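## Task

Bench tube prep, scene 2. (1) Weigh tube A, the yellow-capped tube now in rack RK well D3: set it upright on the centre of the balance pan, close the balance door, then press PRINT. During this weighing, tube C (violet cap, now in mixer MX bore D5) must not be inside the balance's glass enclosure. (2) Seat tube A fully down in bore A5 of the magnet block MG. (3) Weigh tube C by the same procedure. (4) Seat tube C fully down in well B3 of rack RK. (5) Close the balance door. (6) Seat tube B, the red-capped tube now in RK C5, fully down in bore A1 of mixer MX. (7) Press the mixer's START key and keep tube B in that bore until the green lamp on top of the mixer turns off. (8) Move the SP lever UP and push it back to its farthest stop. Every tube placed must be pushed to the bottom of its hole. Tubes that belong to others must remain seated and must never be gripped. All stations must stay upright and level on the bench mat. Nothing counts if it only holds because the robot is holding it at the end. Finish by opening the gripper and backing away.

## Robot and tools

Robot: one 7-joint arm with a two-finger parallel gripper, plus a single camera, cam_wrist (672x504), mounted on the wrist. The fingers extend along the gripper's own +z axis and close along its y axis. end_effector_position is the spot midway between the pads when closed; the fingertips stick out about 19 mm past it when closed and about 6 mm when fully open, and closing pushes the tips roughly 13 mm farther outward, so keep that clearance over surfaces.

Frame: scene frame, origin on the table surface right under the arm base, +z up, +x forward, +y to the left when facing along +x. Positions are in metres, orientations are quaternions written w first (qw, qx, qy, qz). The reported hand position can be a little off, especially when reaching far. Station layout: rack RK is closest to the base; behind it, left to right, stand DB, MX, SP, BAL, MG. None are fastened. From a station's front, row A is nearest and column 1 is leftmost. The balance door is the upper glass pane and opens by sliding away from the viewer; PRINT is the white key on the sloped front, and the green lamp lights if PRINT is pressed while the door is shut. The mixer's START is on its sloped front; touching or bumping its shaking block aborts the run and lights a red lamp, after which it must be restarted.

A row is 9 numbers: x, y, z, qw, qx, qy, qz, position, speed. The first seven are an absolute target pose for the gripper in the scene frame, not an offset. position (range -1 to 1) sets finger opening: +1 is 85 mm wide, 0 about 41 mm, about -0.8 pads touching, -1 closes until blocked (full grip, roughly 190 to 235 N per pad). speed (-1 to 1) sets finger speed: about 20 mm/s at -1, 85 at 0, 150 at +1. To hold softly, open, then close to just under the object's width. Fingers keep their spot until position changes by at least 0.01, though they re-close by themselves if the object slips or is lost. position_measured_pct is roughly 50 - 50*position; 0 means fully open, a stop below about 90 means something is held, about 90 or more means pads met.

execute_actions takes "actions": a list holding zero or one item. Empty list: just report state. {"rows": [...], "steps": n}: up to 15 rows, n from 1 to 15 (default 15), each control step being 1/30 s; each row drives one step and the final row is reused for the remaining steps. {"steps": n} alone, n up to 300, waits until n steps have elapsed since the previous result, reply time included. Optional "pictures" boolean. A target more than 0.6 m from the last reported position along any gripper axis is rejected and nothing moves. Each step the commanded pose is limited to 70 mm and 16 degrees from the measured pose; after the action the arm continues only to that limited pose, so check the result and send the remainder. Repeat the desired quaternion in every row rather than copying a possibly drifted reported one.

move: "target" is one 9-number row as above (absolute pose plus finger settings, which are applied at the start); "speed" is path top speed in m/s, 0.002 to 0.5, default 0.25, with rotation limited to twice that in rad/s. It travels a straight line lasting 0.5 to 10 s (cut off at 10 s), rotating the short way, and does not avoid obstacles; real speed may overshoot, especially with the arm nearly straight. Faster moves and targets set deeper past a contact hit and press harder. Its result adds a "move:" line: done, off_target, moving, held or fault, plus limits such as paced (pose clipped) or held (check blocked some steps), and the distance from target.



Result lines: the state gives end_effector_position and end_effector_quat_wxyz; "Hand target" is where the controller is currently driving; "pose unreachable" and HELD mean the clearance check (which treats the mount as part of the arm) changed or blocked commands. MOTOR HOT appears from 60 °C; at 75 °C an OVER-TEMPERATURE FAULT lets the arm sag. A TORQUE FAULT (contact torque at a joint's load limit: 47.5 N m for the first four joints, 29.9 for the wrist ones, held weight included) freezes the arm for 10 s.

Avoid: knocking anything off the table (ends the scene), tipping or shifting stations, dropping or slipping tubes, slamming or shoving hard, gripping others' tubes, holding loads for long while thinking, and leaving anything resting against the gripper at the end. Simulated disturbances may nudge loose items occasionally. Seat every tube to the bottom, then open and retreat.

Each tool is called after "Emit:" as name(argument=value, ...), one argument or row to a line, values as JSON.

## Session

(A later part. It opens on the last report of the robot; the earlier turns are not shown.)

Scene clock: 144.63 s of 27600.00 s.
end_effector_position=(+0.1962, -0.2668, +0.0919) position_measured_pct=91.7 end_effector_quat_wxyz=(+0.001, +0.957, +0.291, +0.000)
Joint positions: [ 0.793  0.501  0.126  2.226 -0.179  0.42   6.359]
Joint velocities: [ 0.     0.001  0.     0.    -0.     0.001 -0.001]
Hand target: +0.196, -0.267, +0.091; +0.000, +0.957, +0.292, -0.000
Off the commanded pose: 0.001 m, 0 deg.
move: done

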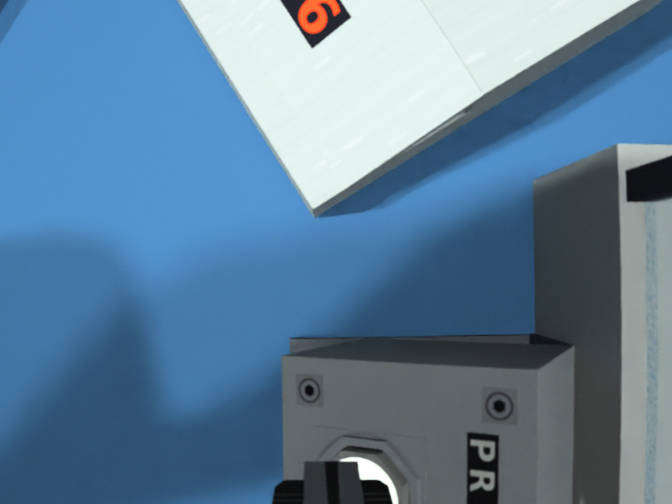

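Emit:
move(
  target=[0.196,-0.2666,0.268,0,0.9566,0.2915,0,-1,0],
  speed=0.2,
)

Emit:
move(
  target=[0.2506,-0.3469,0.268,0,0.8825,-0.4702,0,-0.1,0],
  speed=0.3,
)

Emit:
move(
  target=[0.2506,-0.3469,0.237,0,0.8825,-0.4702,0,-0.1,0],
  speed=0.04,
)

Emit:
move(
  target=[0.2506,-0.3469,0.237,0,0.8825,-0.4702,0,-0.42,-0.5],
  speed=0.04,
)

Scene clock: 151.40 s of 27600.00 s.
end_effector_position=(+0.1960, -0.2663, +0.2676) position_measured_pct=91.7 end_effector_quat_wxyz=(-0.001, +0.957, +0.291, +0.000)
Joint positions: [ 0.714  0.137  0.205  1.966 -0.048  1.042  6.233]
Joint velocities: [ 0.    -0.006 -0.    -0.001  0.     0.001  0.   ]
Hand target: +0.196, -0.266, +0.268; -0.000, +0.957, +0.291, +0.001
Off the commanded pose: 0.000 m, 0 deg.
move: done

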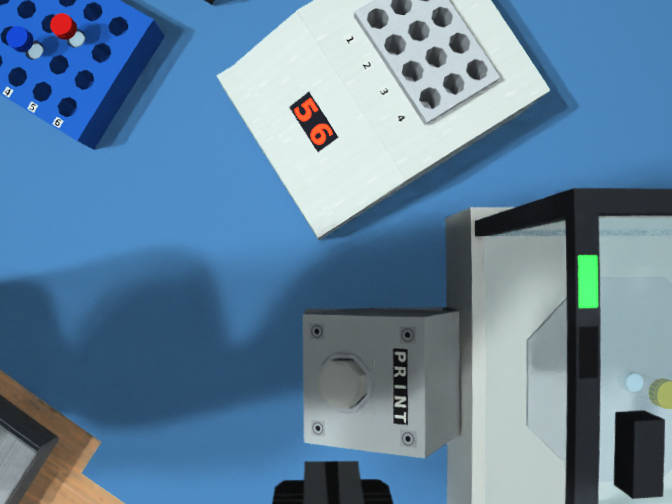

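Scene clock: 154.40 s of 27600.00 s.
end_effector_position=(+0.2504, -0.3470, +0.2684) position_measured_pct=54.8 end_effector_quat_wxyz=(+0.000, +0.882, -0.470, +0.000)
Joint positions: [ 0.576  0.373  0.472  1.684 -0.198  1.129  4.826]
Joint velocities: [-0.001  0.003 -0.003  0.     0.001 -0.001 -0.001]
Hand target: +0.250, -0.347, +0.268; +0.000, +0.883, -0.470, -0.000
Off the commanded pose: 0.000 m, 0 deg.
move: done

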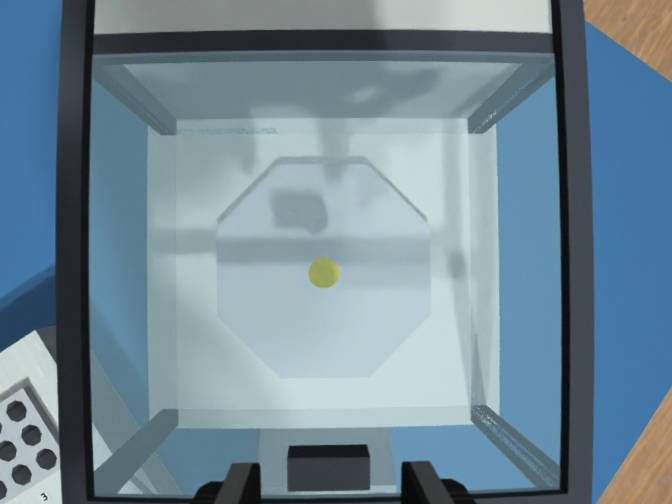

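Scene clock: 155.43 s of 27600.00 s.
end_effector_position=(+0.2507, -0.3469, +0.2371) position_measured_pct=54.8 end_effector_quat_wxyz=(+0.000, +0.883, -0.470, +0.000)
Joint positions: [ 0.587  0.411  0.459  1.741 -0.221  1.039  4.847]
Joint velocities: [ 0.     0.002  0.002  0.001 -0.    -0.    -0.001]
Hand target: +0.251, -0.347, +0.237; +0.000, +0.883, -0.470, -0.000
Off the commanded pose: 0.000 m, 0 deg.
move: done

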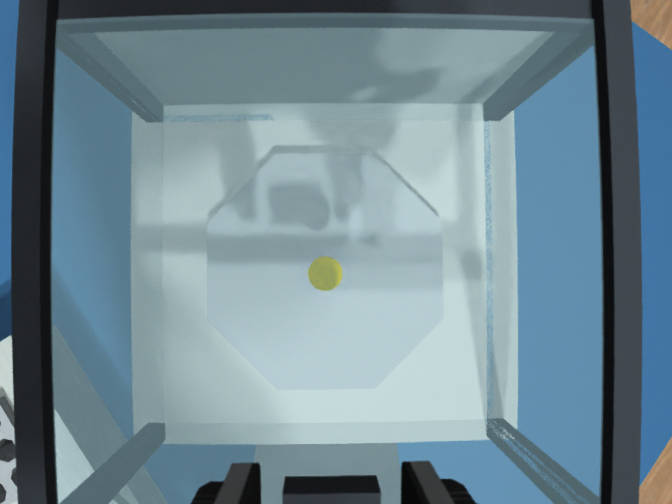

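Scene clock: 156.13 s of 27600.00 s.
end_effector_position=(+0.2506, -0.3469, +0.2373) position_measured_pct=68.3 end_effector_quat_wxyz=(+0.000, +0.883, -0.470, +0.000)
Joint positions: [ 0.587  0.41   0.459  1.741 -0.221  1.039  4.847]
Joint velocities: [-0.001  0.001 -0.001  0.     0.    -0.     0.001]
Hand target: +0.251, -0.347, +0.237; +0.000, +0.883, -0.470, -0.000
Off the commanded pose: 0.000 m, 0 deg.
move: done

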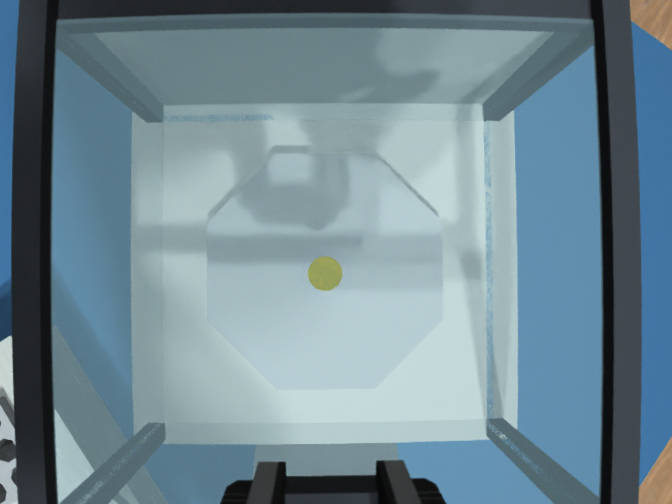

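Emit:
move(
  target=[0.3177,-0.4455,0.2375,0,0.8825,-0.4702,0,-0.42,-0.5],
  speed=0.08,
)

Emit:
move(
  target=[0.3177,-0.4455,0.2375,0,0.8825,-0.4702,0,-0.1,-0.5],
  speed=0.04,
)

Emit:
move(
  target=[0.3177,-0.4455,0.266,0,0.8825,-0.4702,0,-0.1,-0.5],
  speed=0.08,
)

Emit:
move(
  target=[0.2829,-0.3942,0.266,0,0.8825,-0.4702,0,-0.35,0],
  speed=0.15,
)

Emit:
move(
  target=[0.2829,-0.3942,0.15,0,0.8825,-0.4702,0,-0.35,0],
  speed=0.14,
)

Scene clock: 164.27 s of 27600.00 s.
end_effector_position=(+0.3176, -0.4453, +0.2379) position_measured_pct=68.3 end_effector_quat_wxyz=(+0.000, +0.883, -0.470, -0.000)
Joint positions: [ 0.696  0.671  0.432  1.296 -0.292  1.236  4.863]
Joint velocities: [ 0.002  0.003 -0.    -0.006 -0.002  0.     0.001]
Hand target: +0.318, -0.446, +0.238; +0.000, +0.883, -0.470, -0.000
Off the commanded pose: 0.000 m, 0 deg.
move: done

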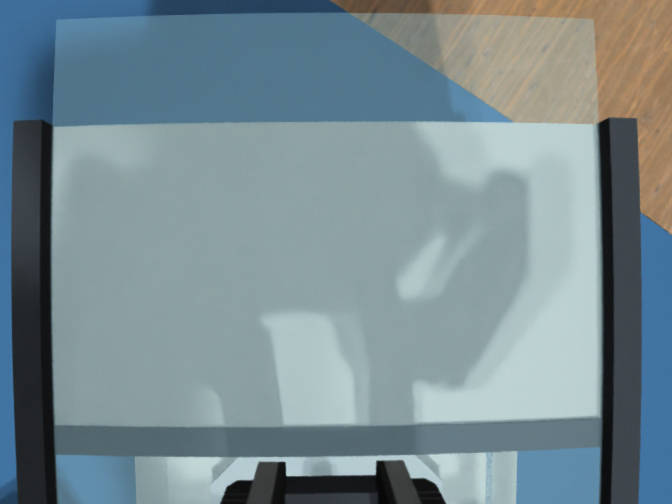

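Scene clock: 164.97 s of 27600.00 s.
end_effector_position=(+0.3177, -0.4455, +0.2375) position_measured_pct=54.8 end_effector_quat_wxyz=(+0.000, +0.883, -0.470, +0.000)
Joint positions: [ 0.697  0.671  0.432  1.296 -0.293  1.235  4.863]
Joint velocities: [-0.     0.     0.001 -0.001 -0.     0.     0.002]
Hand target: +0.318, -0.446, +0.238; +0.000, +0.883, -0.470, -0.000
Off the commanded pose: 0.000 m, 0 deg.
move: done

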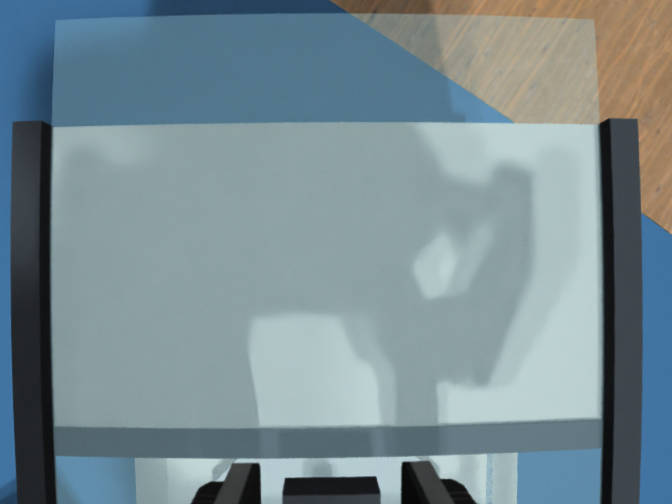

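Scene clock: 165.70 s of 27600.00 s.
end_effector_position=(+0.3177, -0.4455, +0.2660) position_measured_pct=54.8 end_effector_quat_wxyz=(-0.000, +0.883, -0.470, +0.000)
Joint positions: [ 0.697  0.648  0.44   1.241 -0.283  1.31   4.852]
Joint velocities: [-0.    -0.     0.001 -0.     0.     0.     0.   ]
Hand target: +0.318, -0.445, +0.266; -0.000, +0.883, -0.470, +0.000
Off the commanded pose: 0.000 m, 0 deg.
move: done

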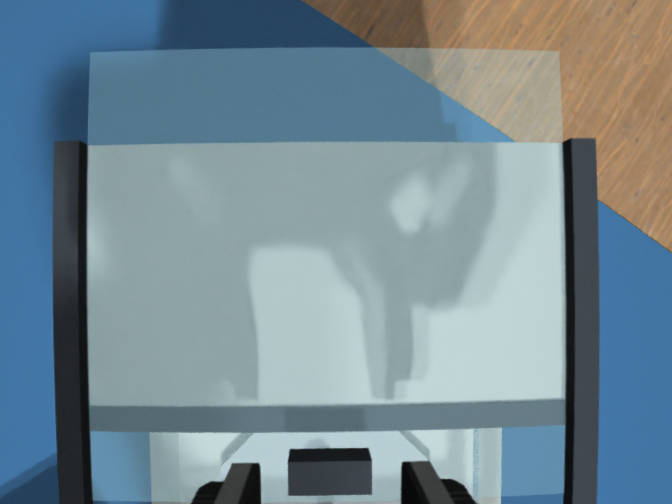

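Scene clock: 166.50 s of 27600.00 s.
end_effector_position=(+0.2826, -0.3944, +0.2654) position_measured_pct=67.5 end_effector_quat_wxyz=(-0.000, +0.882, -0.471, -0.000)
Joint positions: [ 0.637  0.506  0.454  1.49  -0.244  1.201  4.851]
Joint velocities: [-0.005 -0.01  -0.     0.003  0.001 -0.002 -0.001]
Hand target: +0.283, -0.394, +0.266; -0.000, +0.883, -0.470, +0.000
Off the commanded pose: 0.001 m, 0 deg.
move: done

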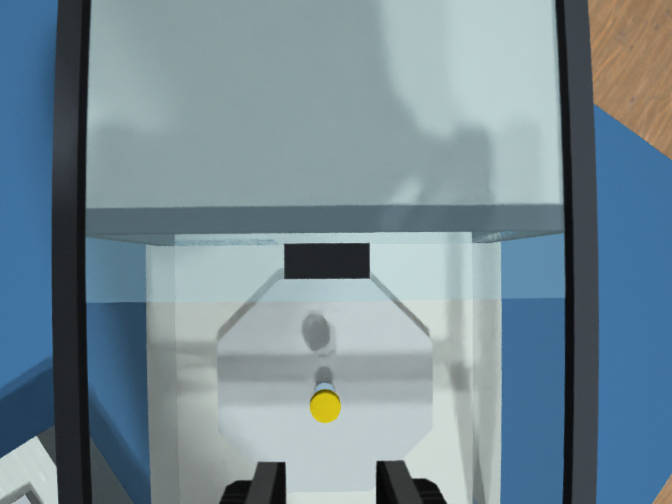

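Scene clock: 167.67 s of 27600.00 s.
end_effector_position=(+0.2830, -0.3943, +0.1503) position_measured_pct=67.5 end_effector_quat_wxyz=(+0.000, +0.883, -0.470, +0.000)
Joint positions: [ 0.667  0.648  0.398  1.662 -0.32   0.895  4.917]
Joint velocities: [ 0.002  0.004 -0.001  0.001 -0.    -0.002 -0.001]
Hand target: +0.283, -0.394, +0.150; +0.000, +0.883, -0.470, -0.000
Off the commanded pose: 0.000 m, 0 deg.
move: done

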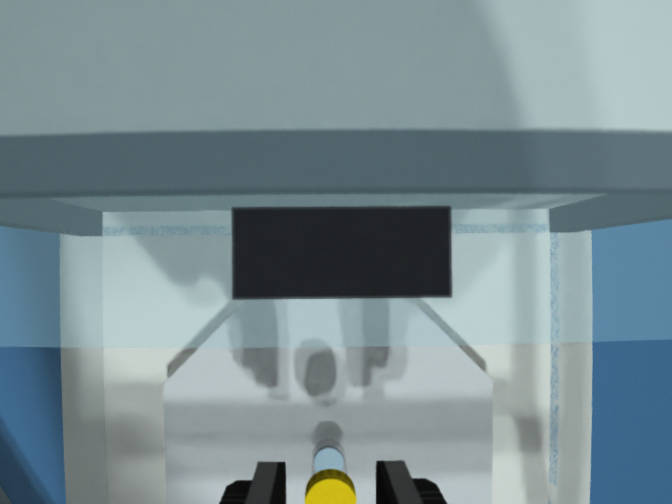

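Emit:
execute_actions(
  actions=[],
)

Scene clock: 191.20 s of 27600.00 s.
end_effector_position=(+0.2829, -0.3944, +0.1501) position_measured_pct=67.5 end_effector_quat_wxyz=(+0.000, +0.883, -0.470, -0.000)
Joint positions: [ 0.667  0.648  0.398  1.662 -0.32   0.895  4.917]
Joint velocities: [-0.001  0.    -0.    -0.     0.    -0.001 -0.   ]
Hand target: +0.283, -0.394, +0.150; +0.000, +0.883, -0.470, -0.000
Off the commanded pose: 0.000 m, 0 deg.
Steps of this call (steps 1 to 706: nothing new was sent). Readings (end_effector_position | what the end effector reports):
1: (+0.2830, -0.3943, +0.1502) | position_measured_pct=67.5
2: (+0.2829, -0.3943, +0.1502) | position_measured_pct=67.5
4: (+0.2829, -0.3944, +0.1501) | position_measured_pct=67.5
8: (+0.2829, -0.3944, +0.1501) | position_measured_pct=67.5
706: the state above

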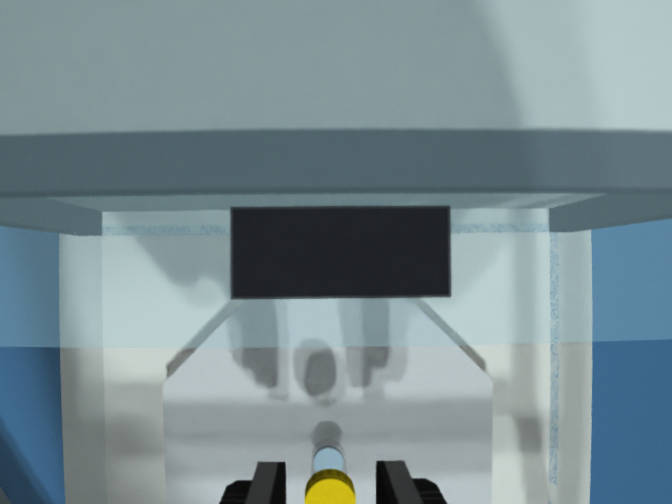

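Emit:
move(
  target=[0.2829,-0.3942,0.131,0,0.8825,-0.4702,0,-0.35,0],
  speed=0.04,
)

Emit:
move(
  target=[0.2829,-0.3942,0.131,0,0.8825,-0.4702,0,-0.64,-0.5],
  speed=0.04,
)

Emit:
move(
  target=[0.2829,-0.3942,0.30,0,0.8825,-0.4702,0,-0.64,-0.5],
  speed=0.15,
)

Emit:
move(
  target=[0.34,-0.06,0.30,0,1,0.003,0,-0.64,-0.5],
  speed=0.2,
)

Emit:
move(
  target=[0.360,-0.042,0.13,0,1,0.003,0,-0.64,-0.5],
  speed=0.15,
)

Scene clock: 202.17 s of 27600.00 s.
end_effector_position=(+0.2830, -0.3942, +0.1311) position_measured_pct=67.5 end_effector_quat_wxyz=(+0.000, +0.883, -0.470, +0.000)
Joint positions: [ 0.676  0.677  0.384  1.681 -0.336  0.847  4.929]
Joint velocities: [ 0.001  0.002  0.002  0.     0.    -0.001  0.002]
Hand target: +0.283, -0.394, +0.131; +0.000, +0.883, -0.470, -0.000
Off the commanded pose: 0.000 m, 0 deg.
move: done

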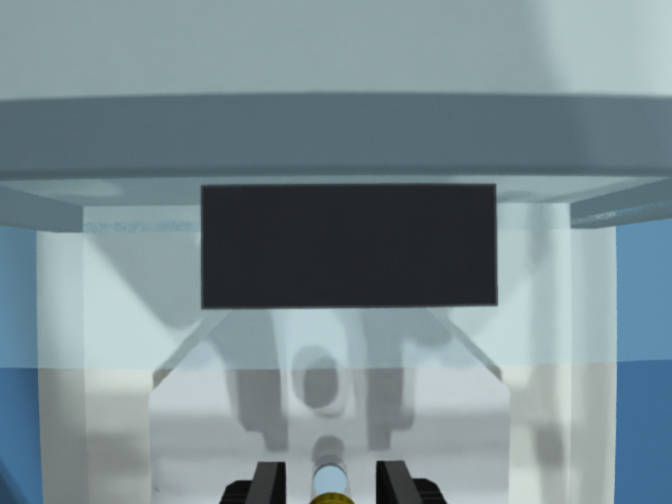

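Scene clock: 202.87 s of 27600.00 s.
end_effector_position=(+0.2830, -0.3942, +0.1311) position_measured_pct=80.2 end_effector_quat_wxyz=(+0.000, +0.883, -0.470, +0.000)
Joint positions: [ 0.676  0.677  0.384  1.681 -0.336  0.847  4.929]
Joint velocities: [ 0.001  0.     0.     0.     0.     0.001 -0.   ]
Hand target: +0.283, -0.394, +0.131; +0.000, +0.883, -0.470, -0.000
Off the commanded pose: 0.000 m, 0 deg.
move: done

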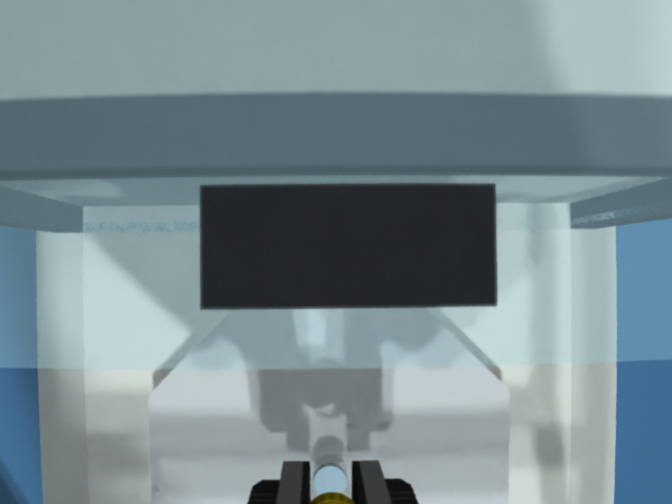

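Scene clock: 204.33 s of 27600.00 s.
end_effector_position=(+0.2829, -0.3940, +0.2998) position_measured_pct=80.2 end_effector_quat_wxyz=(-0.000, +0.882, -0.470, +0.000)
Joint positions: [ 0.634  0.477  0.464  1.42  -0.229  1.297  4.836]
Joint velocities: [ 0.001 -0.001  0.001 -0.002  0.    -0.    -0.001]
Hand target: +0.283, -0.394, +0.300; -0.000, +0.882, -0.470, +0.000
Off the commanded pose: 0.000 m, 0 deg.
move: done

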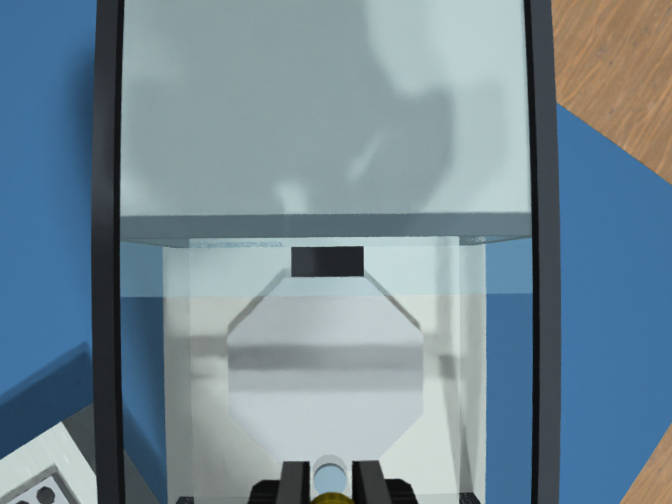

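Scene clock: 207.13 s of 27600.00 s.
end_effector_position=(+0.3404, -0.0599, +0.2996) position_measured_pct=80.2 end_effector_quat_wxyz=(-0.001, +1.000, +0.003, +0.001)
Joint positions: [ 0.057  0.118  0.083  1.86  -0.023  1.152  4.853]
Joint velocities: [-0.002 -0.001 -0.006 -0.     0.001 -0.003 -0.   ]
Hand target: +0.340, -0.060, +0.300; -0.001, +1.000, +0.003, +0.001
Off the commanded pose: 0.001 m, 0 deg.
move: done

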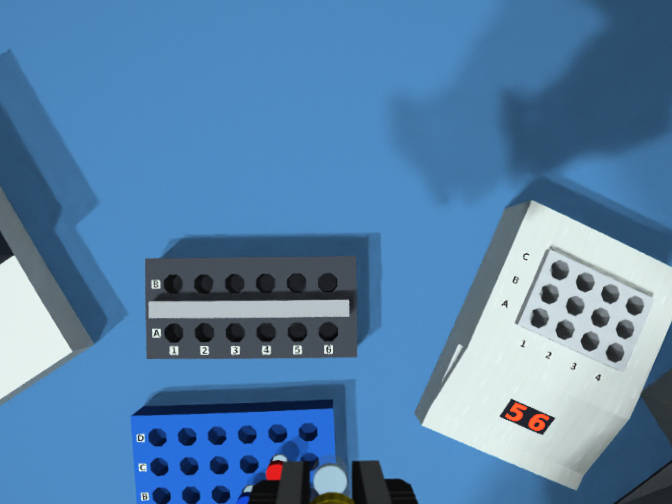

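Scene clock: 208.67 s of 27600.00 s.
end_effector_position=(+0.3603, -0.0421, +0.1305) position_measured_pct=80.2 end_effector_quat_wxyz=(+0.000, +1.000, +0.003, +0.000)
Joint positions: [ 0.03   0.434  0.049  2.096 -0.048  0.601  4.82 ]
Joint velocities: [-0.001  0.007 -0.001 -0.    -0.    -0.    -0.   ]
Hand target: +0.360, -0.042, +0.130; +0.000, +1.000, +0.003, +0.000
Off the commanded pose: 0.001 m, 0 deg.
move: done

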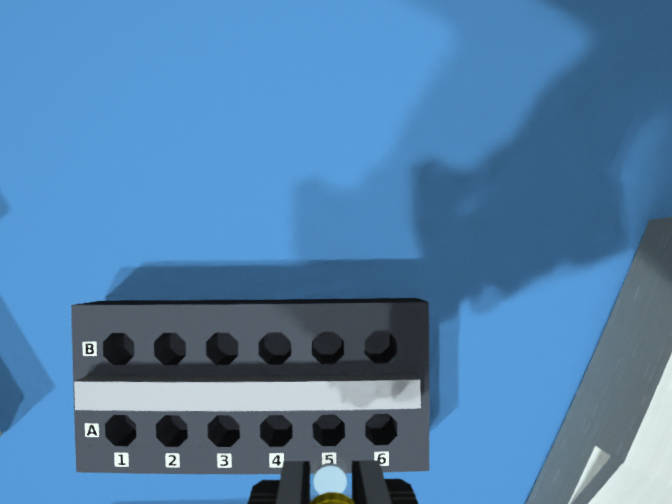

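Emit:
move(
  target=[0.360,-0.0422,0.097,0,1,0.003,0,-0.64,-0.5],
  speed=0.06,
)

Scene clock: 212.97 s of 27600.00 s.
end_effector_position=(+0.3602, -0.0422, +0.0972) position_measured_pct=80.2 end_effector_quat_wxyz=(+0.000, +1.000, +0.003, +0.000)
Joint positions: [ 0.038  0.512  0.04   2.127 -0.056  0.492  4.828]
Joint velocities: [ 0.001  0.006  0.001  0.001 -0.    -0.001  0.   ]
Hand target: +0.360, -0.042, +0.097; +0.000, +1.000, +0.003, -0.000
Off the commanded pose: 0.000 m, 0 deg.
move: done

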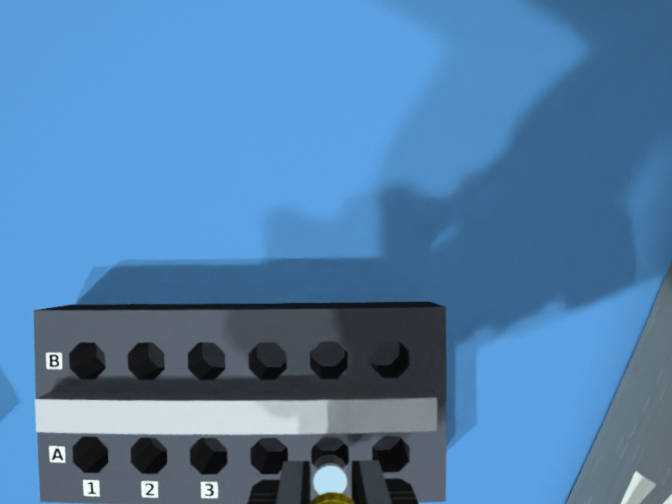

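Emit:
move(
  target=[0.360,-0.0422,0.066,0,1,0.003,0,-0.64,-0.5],
  speed=0.015,
)

Scene clock: 217.53 s of 27600.00 s.
end_effector_position=(+0.3596, -0.0424, +0.0661) position_measured_pct=80.2 end_effector_quat_wxyz=(+0.000, +1.000, +0.003, -0.000)
Joint positions: [ 0.045  0.591  0.03   2.147 -0.061  0.394  4.832]
Joint velocities: [ 0.     0.002 -0.001 -0.     0.    -0.002 -0.001]
Hand target: +0.360, -0.042, +0.066; +0.000, +1.000, +0.003, -0.000
Off the commanded pose: 0.000 m, 0 deg.
move: done

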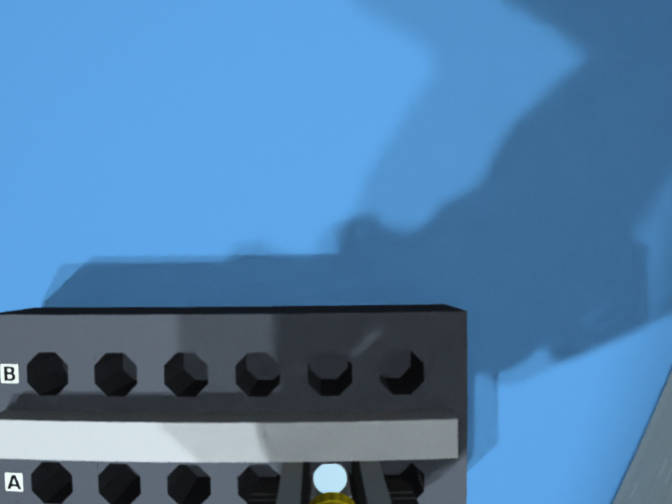

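Emit:
move(
  target=[0.3597,-0.0423,0.066,0,1,0.003,0,-0.4,-0.5],
  speed=0.05,
)

Emit:
move(
  target=[0.3597,-0.0423,0.098,0,1,0.003,0,-0.4,-0.5],
  speed=0.08,
)

Emit:
move(
  target=[0.3597,-0.0423,0.096,0,1,0.003,0,-1,0.5],
  speed=0.01,
)

Emit:
move(
  target=[0.3597,-0.0423,0.0775,0,1,0.003,0,-1,0.5],
  speed=0.01,
)

Scene clock: 224.10 s of 27600.00 s.
end_effector_position=(+0.3595, -0.0423, +0.0659) position_measured_pct=69.8 end_effector_quat_wxyz=(+0.000, +1.000, +0.003, -0.000)
Joint positions: [ 0.046  0.592  0.029  2.148 -0.061  0.393  4.832]
Joint velocities: [-0.002 -0.    -0.001  0.001 -0.     0.003 -0.001]
Hand target: +0.360, -0.042, +0.066; +0.000, +1.000, +0.003, -0.000
Off the commanded pose: 0.000 m, 0 deg.
move: done

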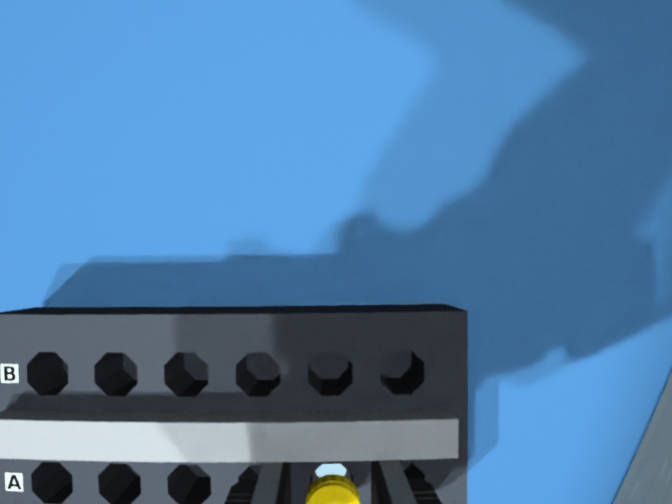

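Scene clock: 224.83 s of 27600.00 s.
end_effector_position=(+0.3595, -0.0423, +0.0977) position_measured_pct=69.8 end_effector_quat_wxyz=(-0.000, +1.000, +0.003, -0.000)
Joint positions: [ 0.039  0.511  0.039  2.127 -0.055  0.495  4.828]
Joint velocities: [-0.001 -0.007  0.    -0.001  0.     0.001 -0.   ]
Hand target: +0.360, -0.042, +0.098; -0.000, +1.000, +0.003, +0.000
Off the commanded pose: 0.000 m, 0 deg.
move: done

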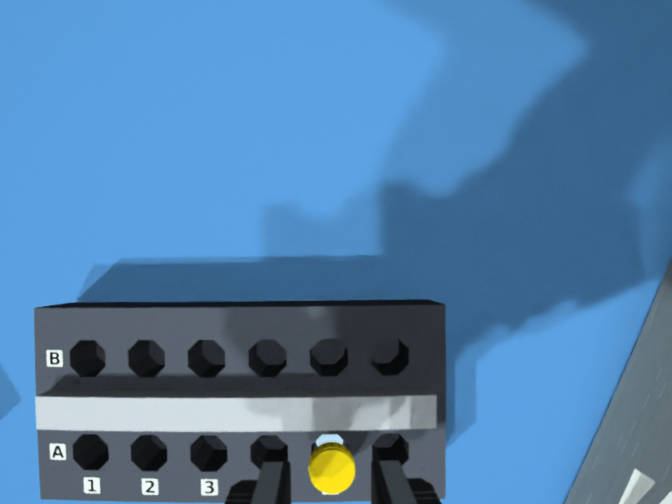

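Scene clock: 225.53 s of 27600.00 s.
end_effector_position=(+0.3597, -0.0423, +0.0960) position_measured_pct=91.7 end_effector_quat_wxyz=(+0.000, +1.000, +0.003, +0.000)
Joint positions: [ 0.039  0.515  0.039  2.129 -0.056  0.489  4.828]
Joint velocities: [ 0.001 -0.     0.     0.001 -0.     0.002 -0.   ]
Hand target: +0.360, -0.042, +0.096; +0.000, +1.000, +0.003, -0.000
Off the commanded pose: 0.000 m, 0 deg.
move: done

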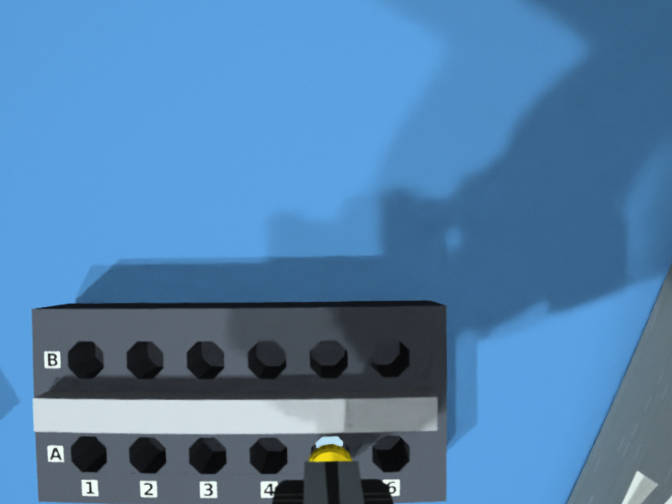

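Scene clock: 227.60 s of 27600.00 s.
end_effector_position=(+0.3605, -0.0424, +0.0786) position_measured_pct=91.7 end_effector_quat_wxyz=(+0.000, +1.000, +0.003, +0.001)
Joint positions: [ 0.043  0.559  0.033  2.141 -0.059  0.43   4.831]
Joint velocities: [-0.001 -0.    -0.001  0.     0.     0.001  0.001]
Hand target: +0.360, -0.042, +0.078; +0.000, +1.000, +0.003, -0.000
Off the commanded pose: 0.001 m, 0 deg.
move: done

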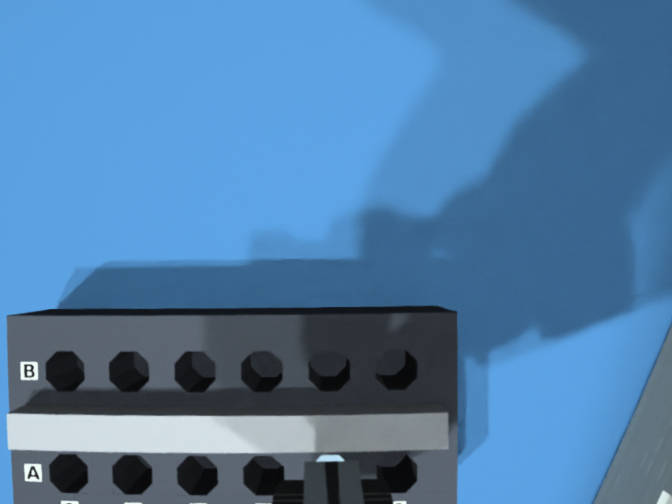

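Emit:
move(
  target=[0.35,-0.03,0.30,0,1,0.003,0,-0.35,0],
  speed=0.25,
)

Emit:
move(
  target=[0.20,0.28,0.36,0,0.887,0.462,0,-0.35,0],
  speed=0.25,
)

Scene clock: 232.70 s of 27600.00 s.
end_effector_position=(+0.3498, -0.0298, +0.2996) position_measured_pct=67.5 end_effector_quat_wxyz=(-0.001, +1.000, +0.003, -0.000)
Joint positions: [-0.014  0.131  0.059  1.843 -0.017  1.157  4.757]
Joint velocities: [-0.001 -0.003 -0.003 -0.001  0.    -0.001 -0.002]
Hand target: +0.350, -0.030, +0.300; -0.001, +1.000, +0.003, +0.000
Off the commanded pose: 0.000 m, 0 deg.
move: done

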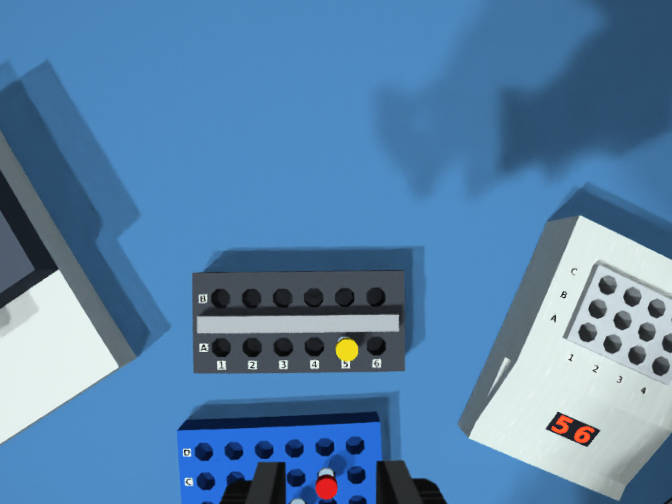

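Scene clock: 235.00 s of 27600.00 s.
end_effector_position=(+0.2001, +0.2804, +0.3601) position_measured_pct=67.5 end_effector_quat_wxyz=(-0.002, +0.887, +0.462, +0.001)
Joint positions: [-0.581  0.085 -0.478  1.7    0.045  1.352  4.593]
Joint velocities: [-0.002  0.007 -0.007 -0.002  0.001 -0.    -0.001]
Hand target: +0.200, +0.281, +0.360; -0.002, +0.887, +0.462, +0.000
Off the commanded pose: 0.000 m, 0 deg.
move: done

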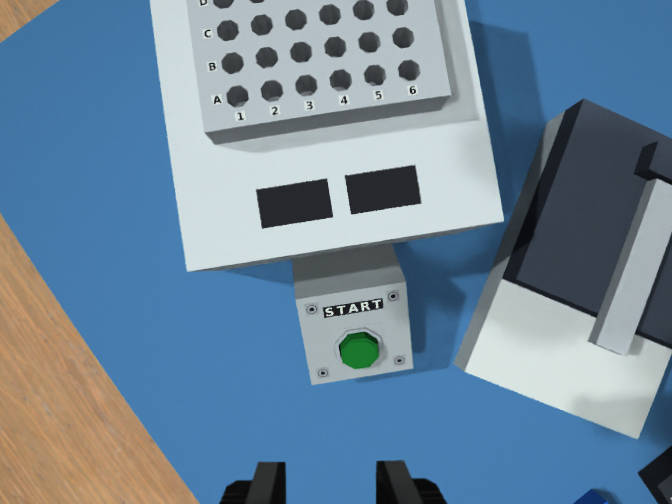

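Emit:
move(
  target=[0.334,0.4405,0.27,0,0.8499,0.527,0,-0.35,0],
  speed=0.2,
)

Scene clock: 245.30 s of 27600.00 s.
end_effector_position=(+0.3340, +0.4407, +0.2705) position_measured_pct=67.5 end_effector_quat_wxyz=(+0.000, +0.850, +0.527, +0.000)
Joint positions: [-0.727  0.642 -0.444  1.197  0.275  1.348  4.66 ]
Joint velocities: [-0.001  0.006 -0.001 -0.002  0.    -0.001 -0.   ]
Hand target: +0.334, +0.441, +0.270; +0.000, +0.850, +0.527, +0.000
Off the commanded pose: 0.001 m, 0 deg.
move: done

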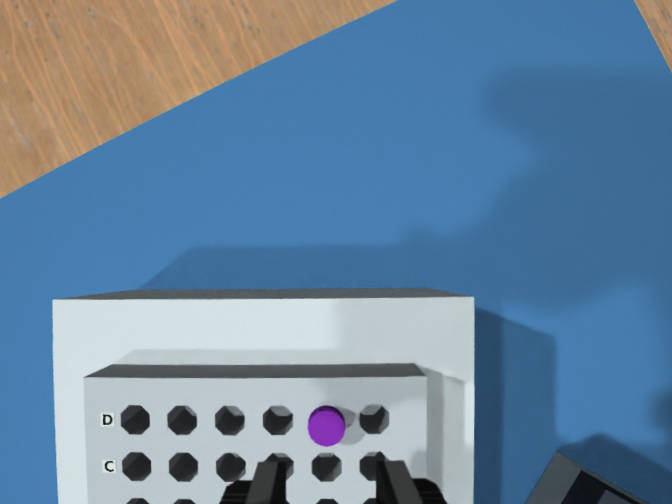

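Emit:
move(
  target=[0.3343,0.4428,0.225,0,0.8499,0.527,0,-0.35,0],
  speed=0.1,
)

Scene clock: 250.30 s of 27600.00 s.
end_effector_position=(+0.3344, +0.4428, +0.2251) position_measured_pct=67.5 end_effector_quat_wxyz=(-0.000, +0.850, +0.527, +0.000)
Joint positions: [-0.726  0.683 -0.437  1.275  0.294  1.234  4.64 ]
Joint velocities: [-0.001  0.001 -0.    -0.    -0.     0.001  0.   ]
Hand target: +0.334, +0.443, +0.225; +0.000, +0.850, +0.527, -0.000
Off the commanded pose: 0.000 m, 0 deg.
move: done

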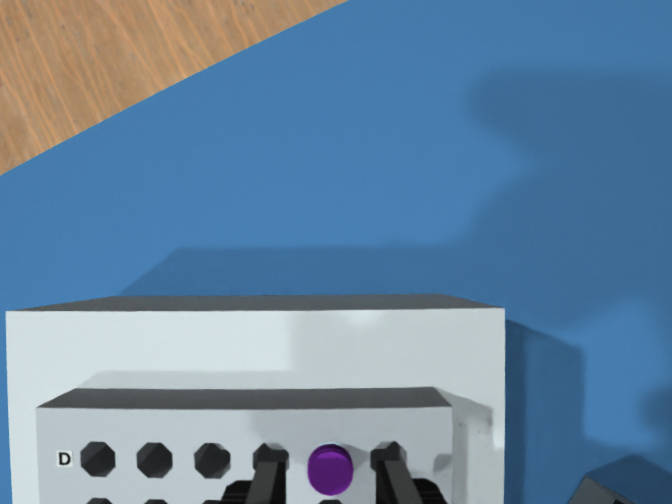

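Expected (331,470); matches.

Emit:
move(
  target=[0.3343,0.4428,0.190,0,0.8499,0.527,0,-0.35,0],
  speed=0.03,
)

Emit:
move(
  target=[0.3343,0.4428,0.190,0,0.8499,0.527,0,-0.64,-0.5],
  speed=0.03,
)

Emit:
move(
  target=[0.3343,0.4428,0.235,0,0.8499,0.527,0,-0.64,-0.5],
  speed=0.04,
)

Scene clock: 256.63 s of 27600.00 s.
end_effector_position=(+0.3347, +0.4433, +0.1925) position_measured_pct=67.5 end_effector_quat_wxyz=(-0.001, +0.850, +0.527, +0.002)
Joint positions: [-0.727  0.714 -0.429  1.328  0.311  1.149  4.624]
Joint velocities: [ 0.001  0.     0.     0.001  0.    -0.001 -0.001]
Hand target: +0.334, +0.443, +0.190; +0.000, +0.850, +0.527, -0.000
Off the commanded pose: 0.003 m, 0 deg.
move: done

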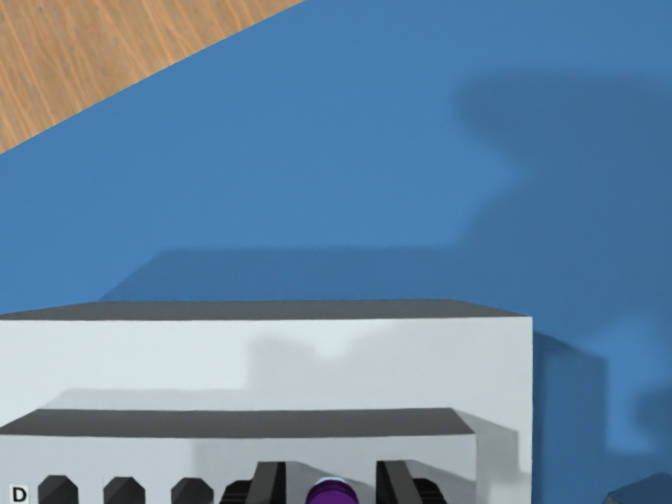

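Scene clock: 257.33 s of 27600.00 s.
end_effector_position=(+0.3352, +0.4437, +0.1929) position_measured_pct=80.2 end_effector_quat_wxyz=(-0.001, +0.850, +0.527, +0.003)
Joint positions: [-0.727  0.714 -0.429  1.327  0.312  1.149  4.624]
Joint velocities: [ 0.     0.    -0.     0.     0.001  0.001  0.   ]
Hand target: +0.334, +0.443, +0.190; +0.000, +0.850, +0.527, +0.000
Off the commanded pose: 0.003 m, 0 deg.
move: done

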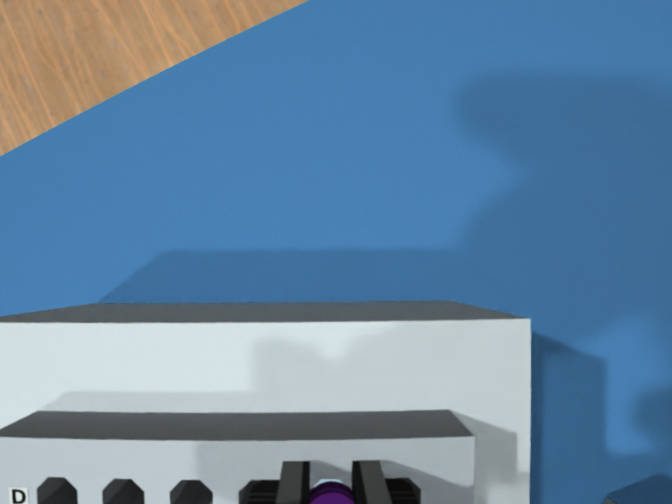

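Scene clock: 258.67 s of 27600.00 s.
end_effector_position=(+0.3343, +0.4428, +0.2350) position_measured_pct=80.2 end_effector_quat_wxyz=(+0.000, +0.850, +0.527, +0.000)
Joint positions: [-0.726  0.674 -0.439  1.257  0.289  1.26   4.644]
Joint velocities: [ 0.    -0.001 -0.    -0.    -0.     0.001 -0.001]
Hand target: +0.334, +0.443, +0.235; +0.000, +0.850, +0.527, +0.000
Off the commanded pose: 0.000 m, 0 deg.
move: done

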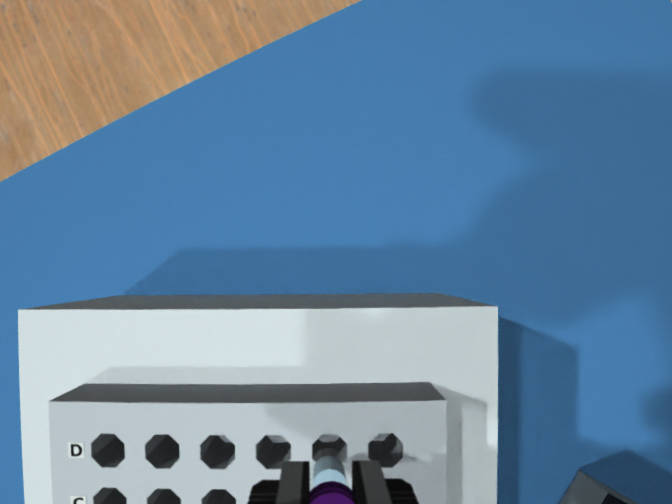

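Emit:
move(
  target=[0.30,0.30,0.31,0,0.92,0.39,0,-0.64,-0.5],
  speed=0.2,
)

Emit:
move(
  target=[0.30,-0.08,0.31,0,1,0,0,-0.64,-0.5],
  speed=0.22,
)

Emit:
move(
  target=[0.2829,-0.3942,0.31,0,0.8825,-0.4702,0,-0.64,-0.5],
  speed=0.22,
)

Emit:
move(
  target=[0.2829,-0.3942,0.150,0,0.8825,-0.4702,0,-0.64,-0.5],
  speed=0.12,
)

Emit:
move(
  target=[0.2829,-0.3942,0.1385,0,0.8825,-0.4702,0,-0.64,-0.5],
  speed=0.008,
)

Scene clock: 270.50 s of 27600.00 s.
end_effector_position=(+0.3001, +0.2999, +0.3097) position_measured_pct=80.2 end_effector_quat_wxyz=(+0.000, +0.921, +0.390, -0.000)
Joint positions: [-0.53   0.307 -0.411  1.594  0.132  1.256  4.538]
Joint velocities: [ 0.002 -0.006  0.003  0.001 -0.001 -0.002  0.002]
Hand target: +0.300, +0.300, +0.310; -0.000, +0.921, +0.390, -0.000
Off the commanded pose: 0.000 m, 0 deg.
move: done

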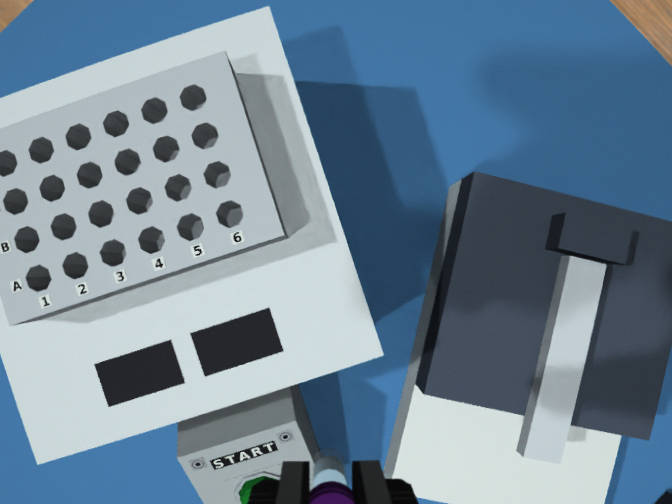

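Scene clock: 272.70 s of 27600.00 s.
end_effector_position=(+0.3001, -0.0804, +0.3100) position_measured_pct=80.2 end_effector_quat_wxyz=(+0.001, +1.000, +0.000, +0.000)
Joint positions: [ 0.115  0.027  0.095  1.926 -0.009  1.178  4.914]
Joint velocities: [ 0.001  0.003  0.008 -0.    -0.001  0.001  0.002]
Hand target: +0.300, -0.081, +0.310; +0.001, +1.000, -0.000, +0.000
Off the commanded pose: 0.000 m, 0 deg.
move: done

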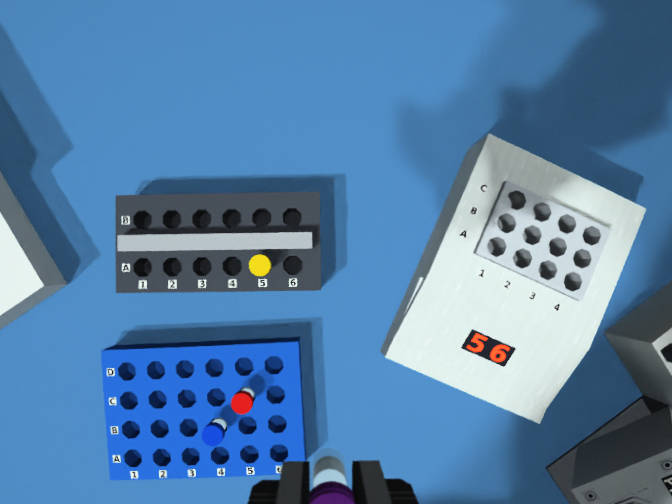

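Scene clock: 275.30 s of 27600.00 s.
end_effector_position=(+0.2827, -0.3943, +0.3108) position_measured_pct=80.2 end_effector_quat_wxyz=(+0.002, +0.883, -0.470, +0.000)
Joint positions: [ 0.628  0.469  0.472  1.397 -0.223  1.325  4.832]
Joint velocities: [ 0.006  0.011  0.004 -0.003 -0.001 -0.     0.002]
Hand target: +0.282, -0.395, +0.310; +0.002, +0.883, -0.470, -0.000
Off the commanded pose: 0.001 m, 0 deg.
move: done

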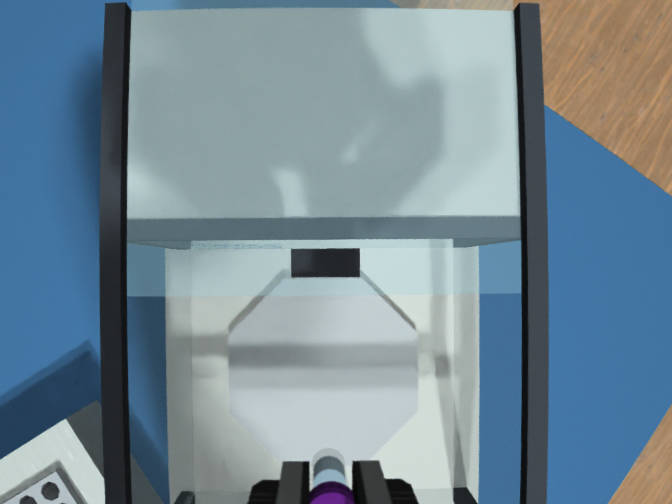

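Scene clock: 276.97 s of 27600.00 s.
end_effector_position=(+0.2830, -0.3944, +0.1503) position_measured_pct=80.2 end_effector_quat_wxyz=(+0.000, +0.883, -0.470, +0.000)
Joint positions: [ 0.666  0.648  0.401  1.662 -0.322  0.895  4.918]
Joint velocities: [ 0.002  0.003 -0.001 -0.    -0.     0.002  0.   ]
Hand target: +0.283, -0.394, +0.150; +0.000, +0.883, -0.470, -0.000
Off the commanded pose: 0.000 m, 0 deg.
move: done

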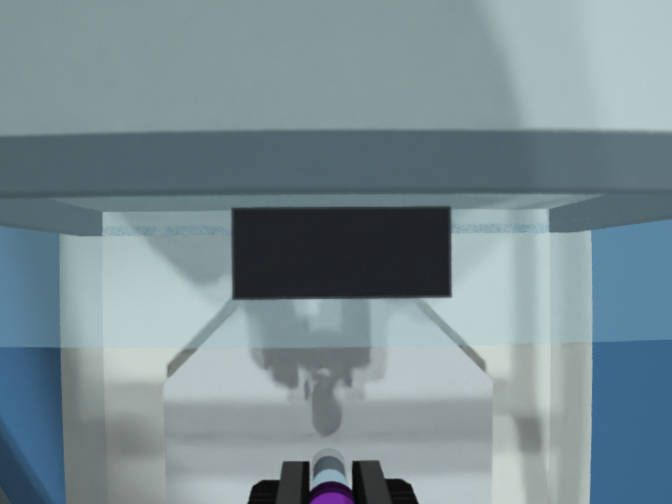

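Scene clock: 278.67 s of 27600.00 s.
end_effector_position=(+0.2830, -0.3944, +0.1389) position_measured_pct=80.2 end_effector_quat_wxyz=(+0.000, +0.883, -0.470, +0.000)
Joint positions: [ 0.671  0.666  0.393  1.674 -0.332  0.866  4.926]
Joint velocities: [-0.001 -0.     0.     0.    -0.     0.003 -0.001]
Hand target: +0.283, -0.394, +0.139; +0.000, +0.883, -0.470, -0.000
Off the commanded pose: 0.000 m, 0 deg.
move: done

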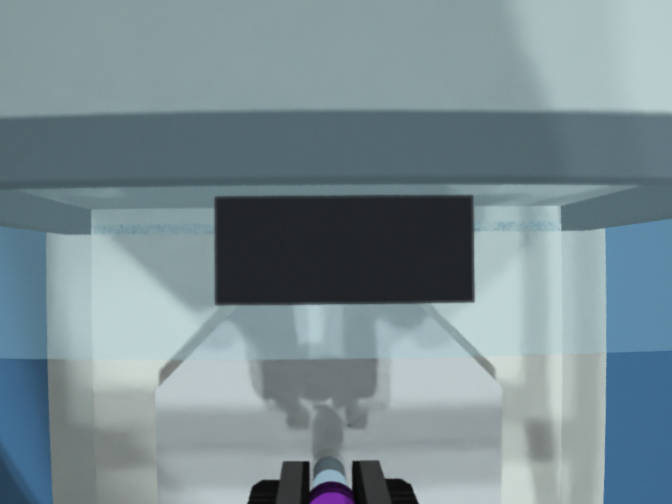

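Emit:
move(
  target=[0.2829,-0.3942,0.137,0,0.8825,-0.4702,0,-0.64,-0.5],
  speed=0.004,
)

Scene clock: 281.97 s of 27600.00 s.
end_effector_position=(+0.2833, -0.3948, +0.1384) position_measured_pct=80.2 end_effector_quat_wxyz=(+0.000, +0.883, -0.470, +0.001)
Joint positions: [ 0.672  0.666  0.392  1.675 -0.333  0.863  4.927]
Joint velocities: [-0.001  0.001 -0.002 -0.    -0.    -0.002  0.002]
Hand target: +0.283, -0.394, +0.137; +0.000, +0.883, -0.470, -0.000
Off the commanded pose: 0.002 m, 0 deg.
move: done

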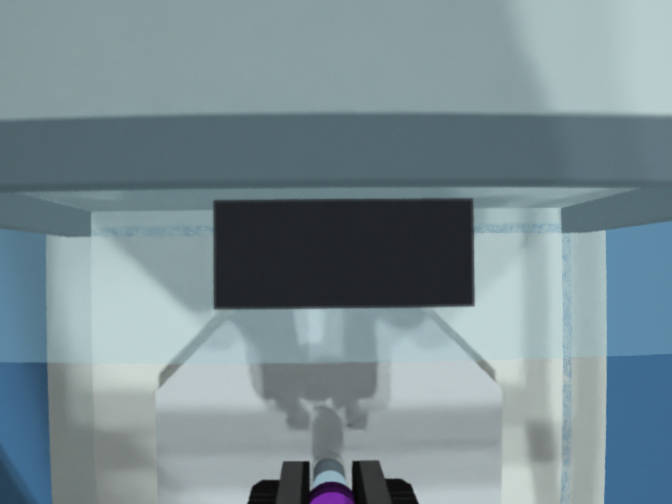

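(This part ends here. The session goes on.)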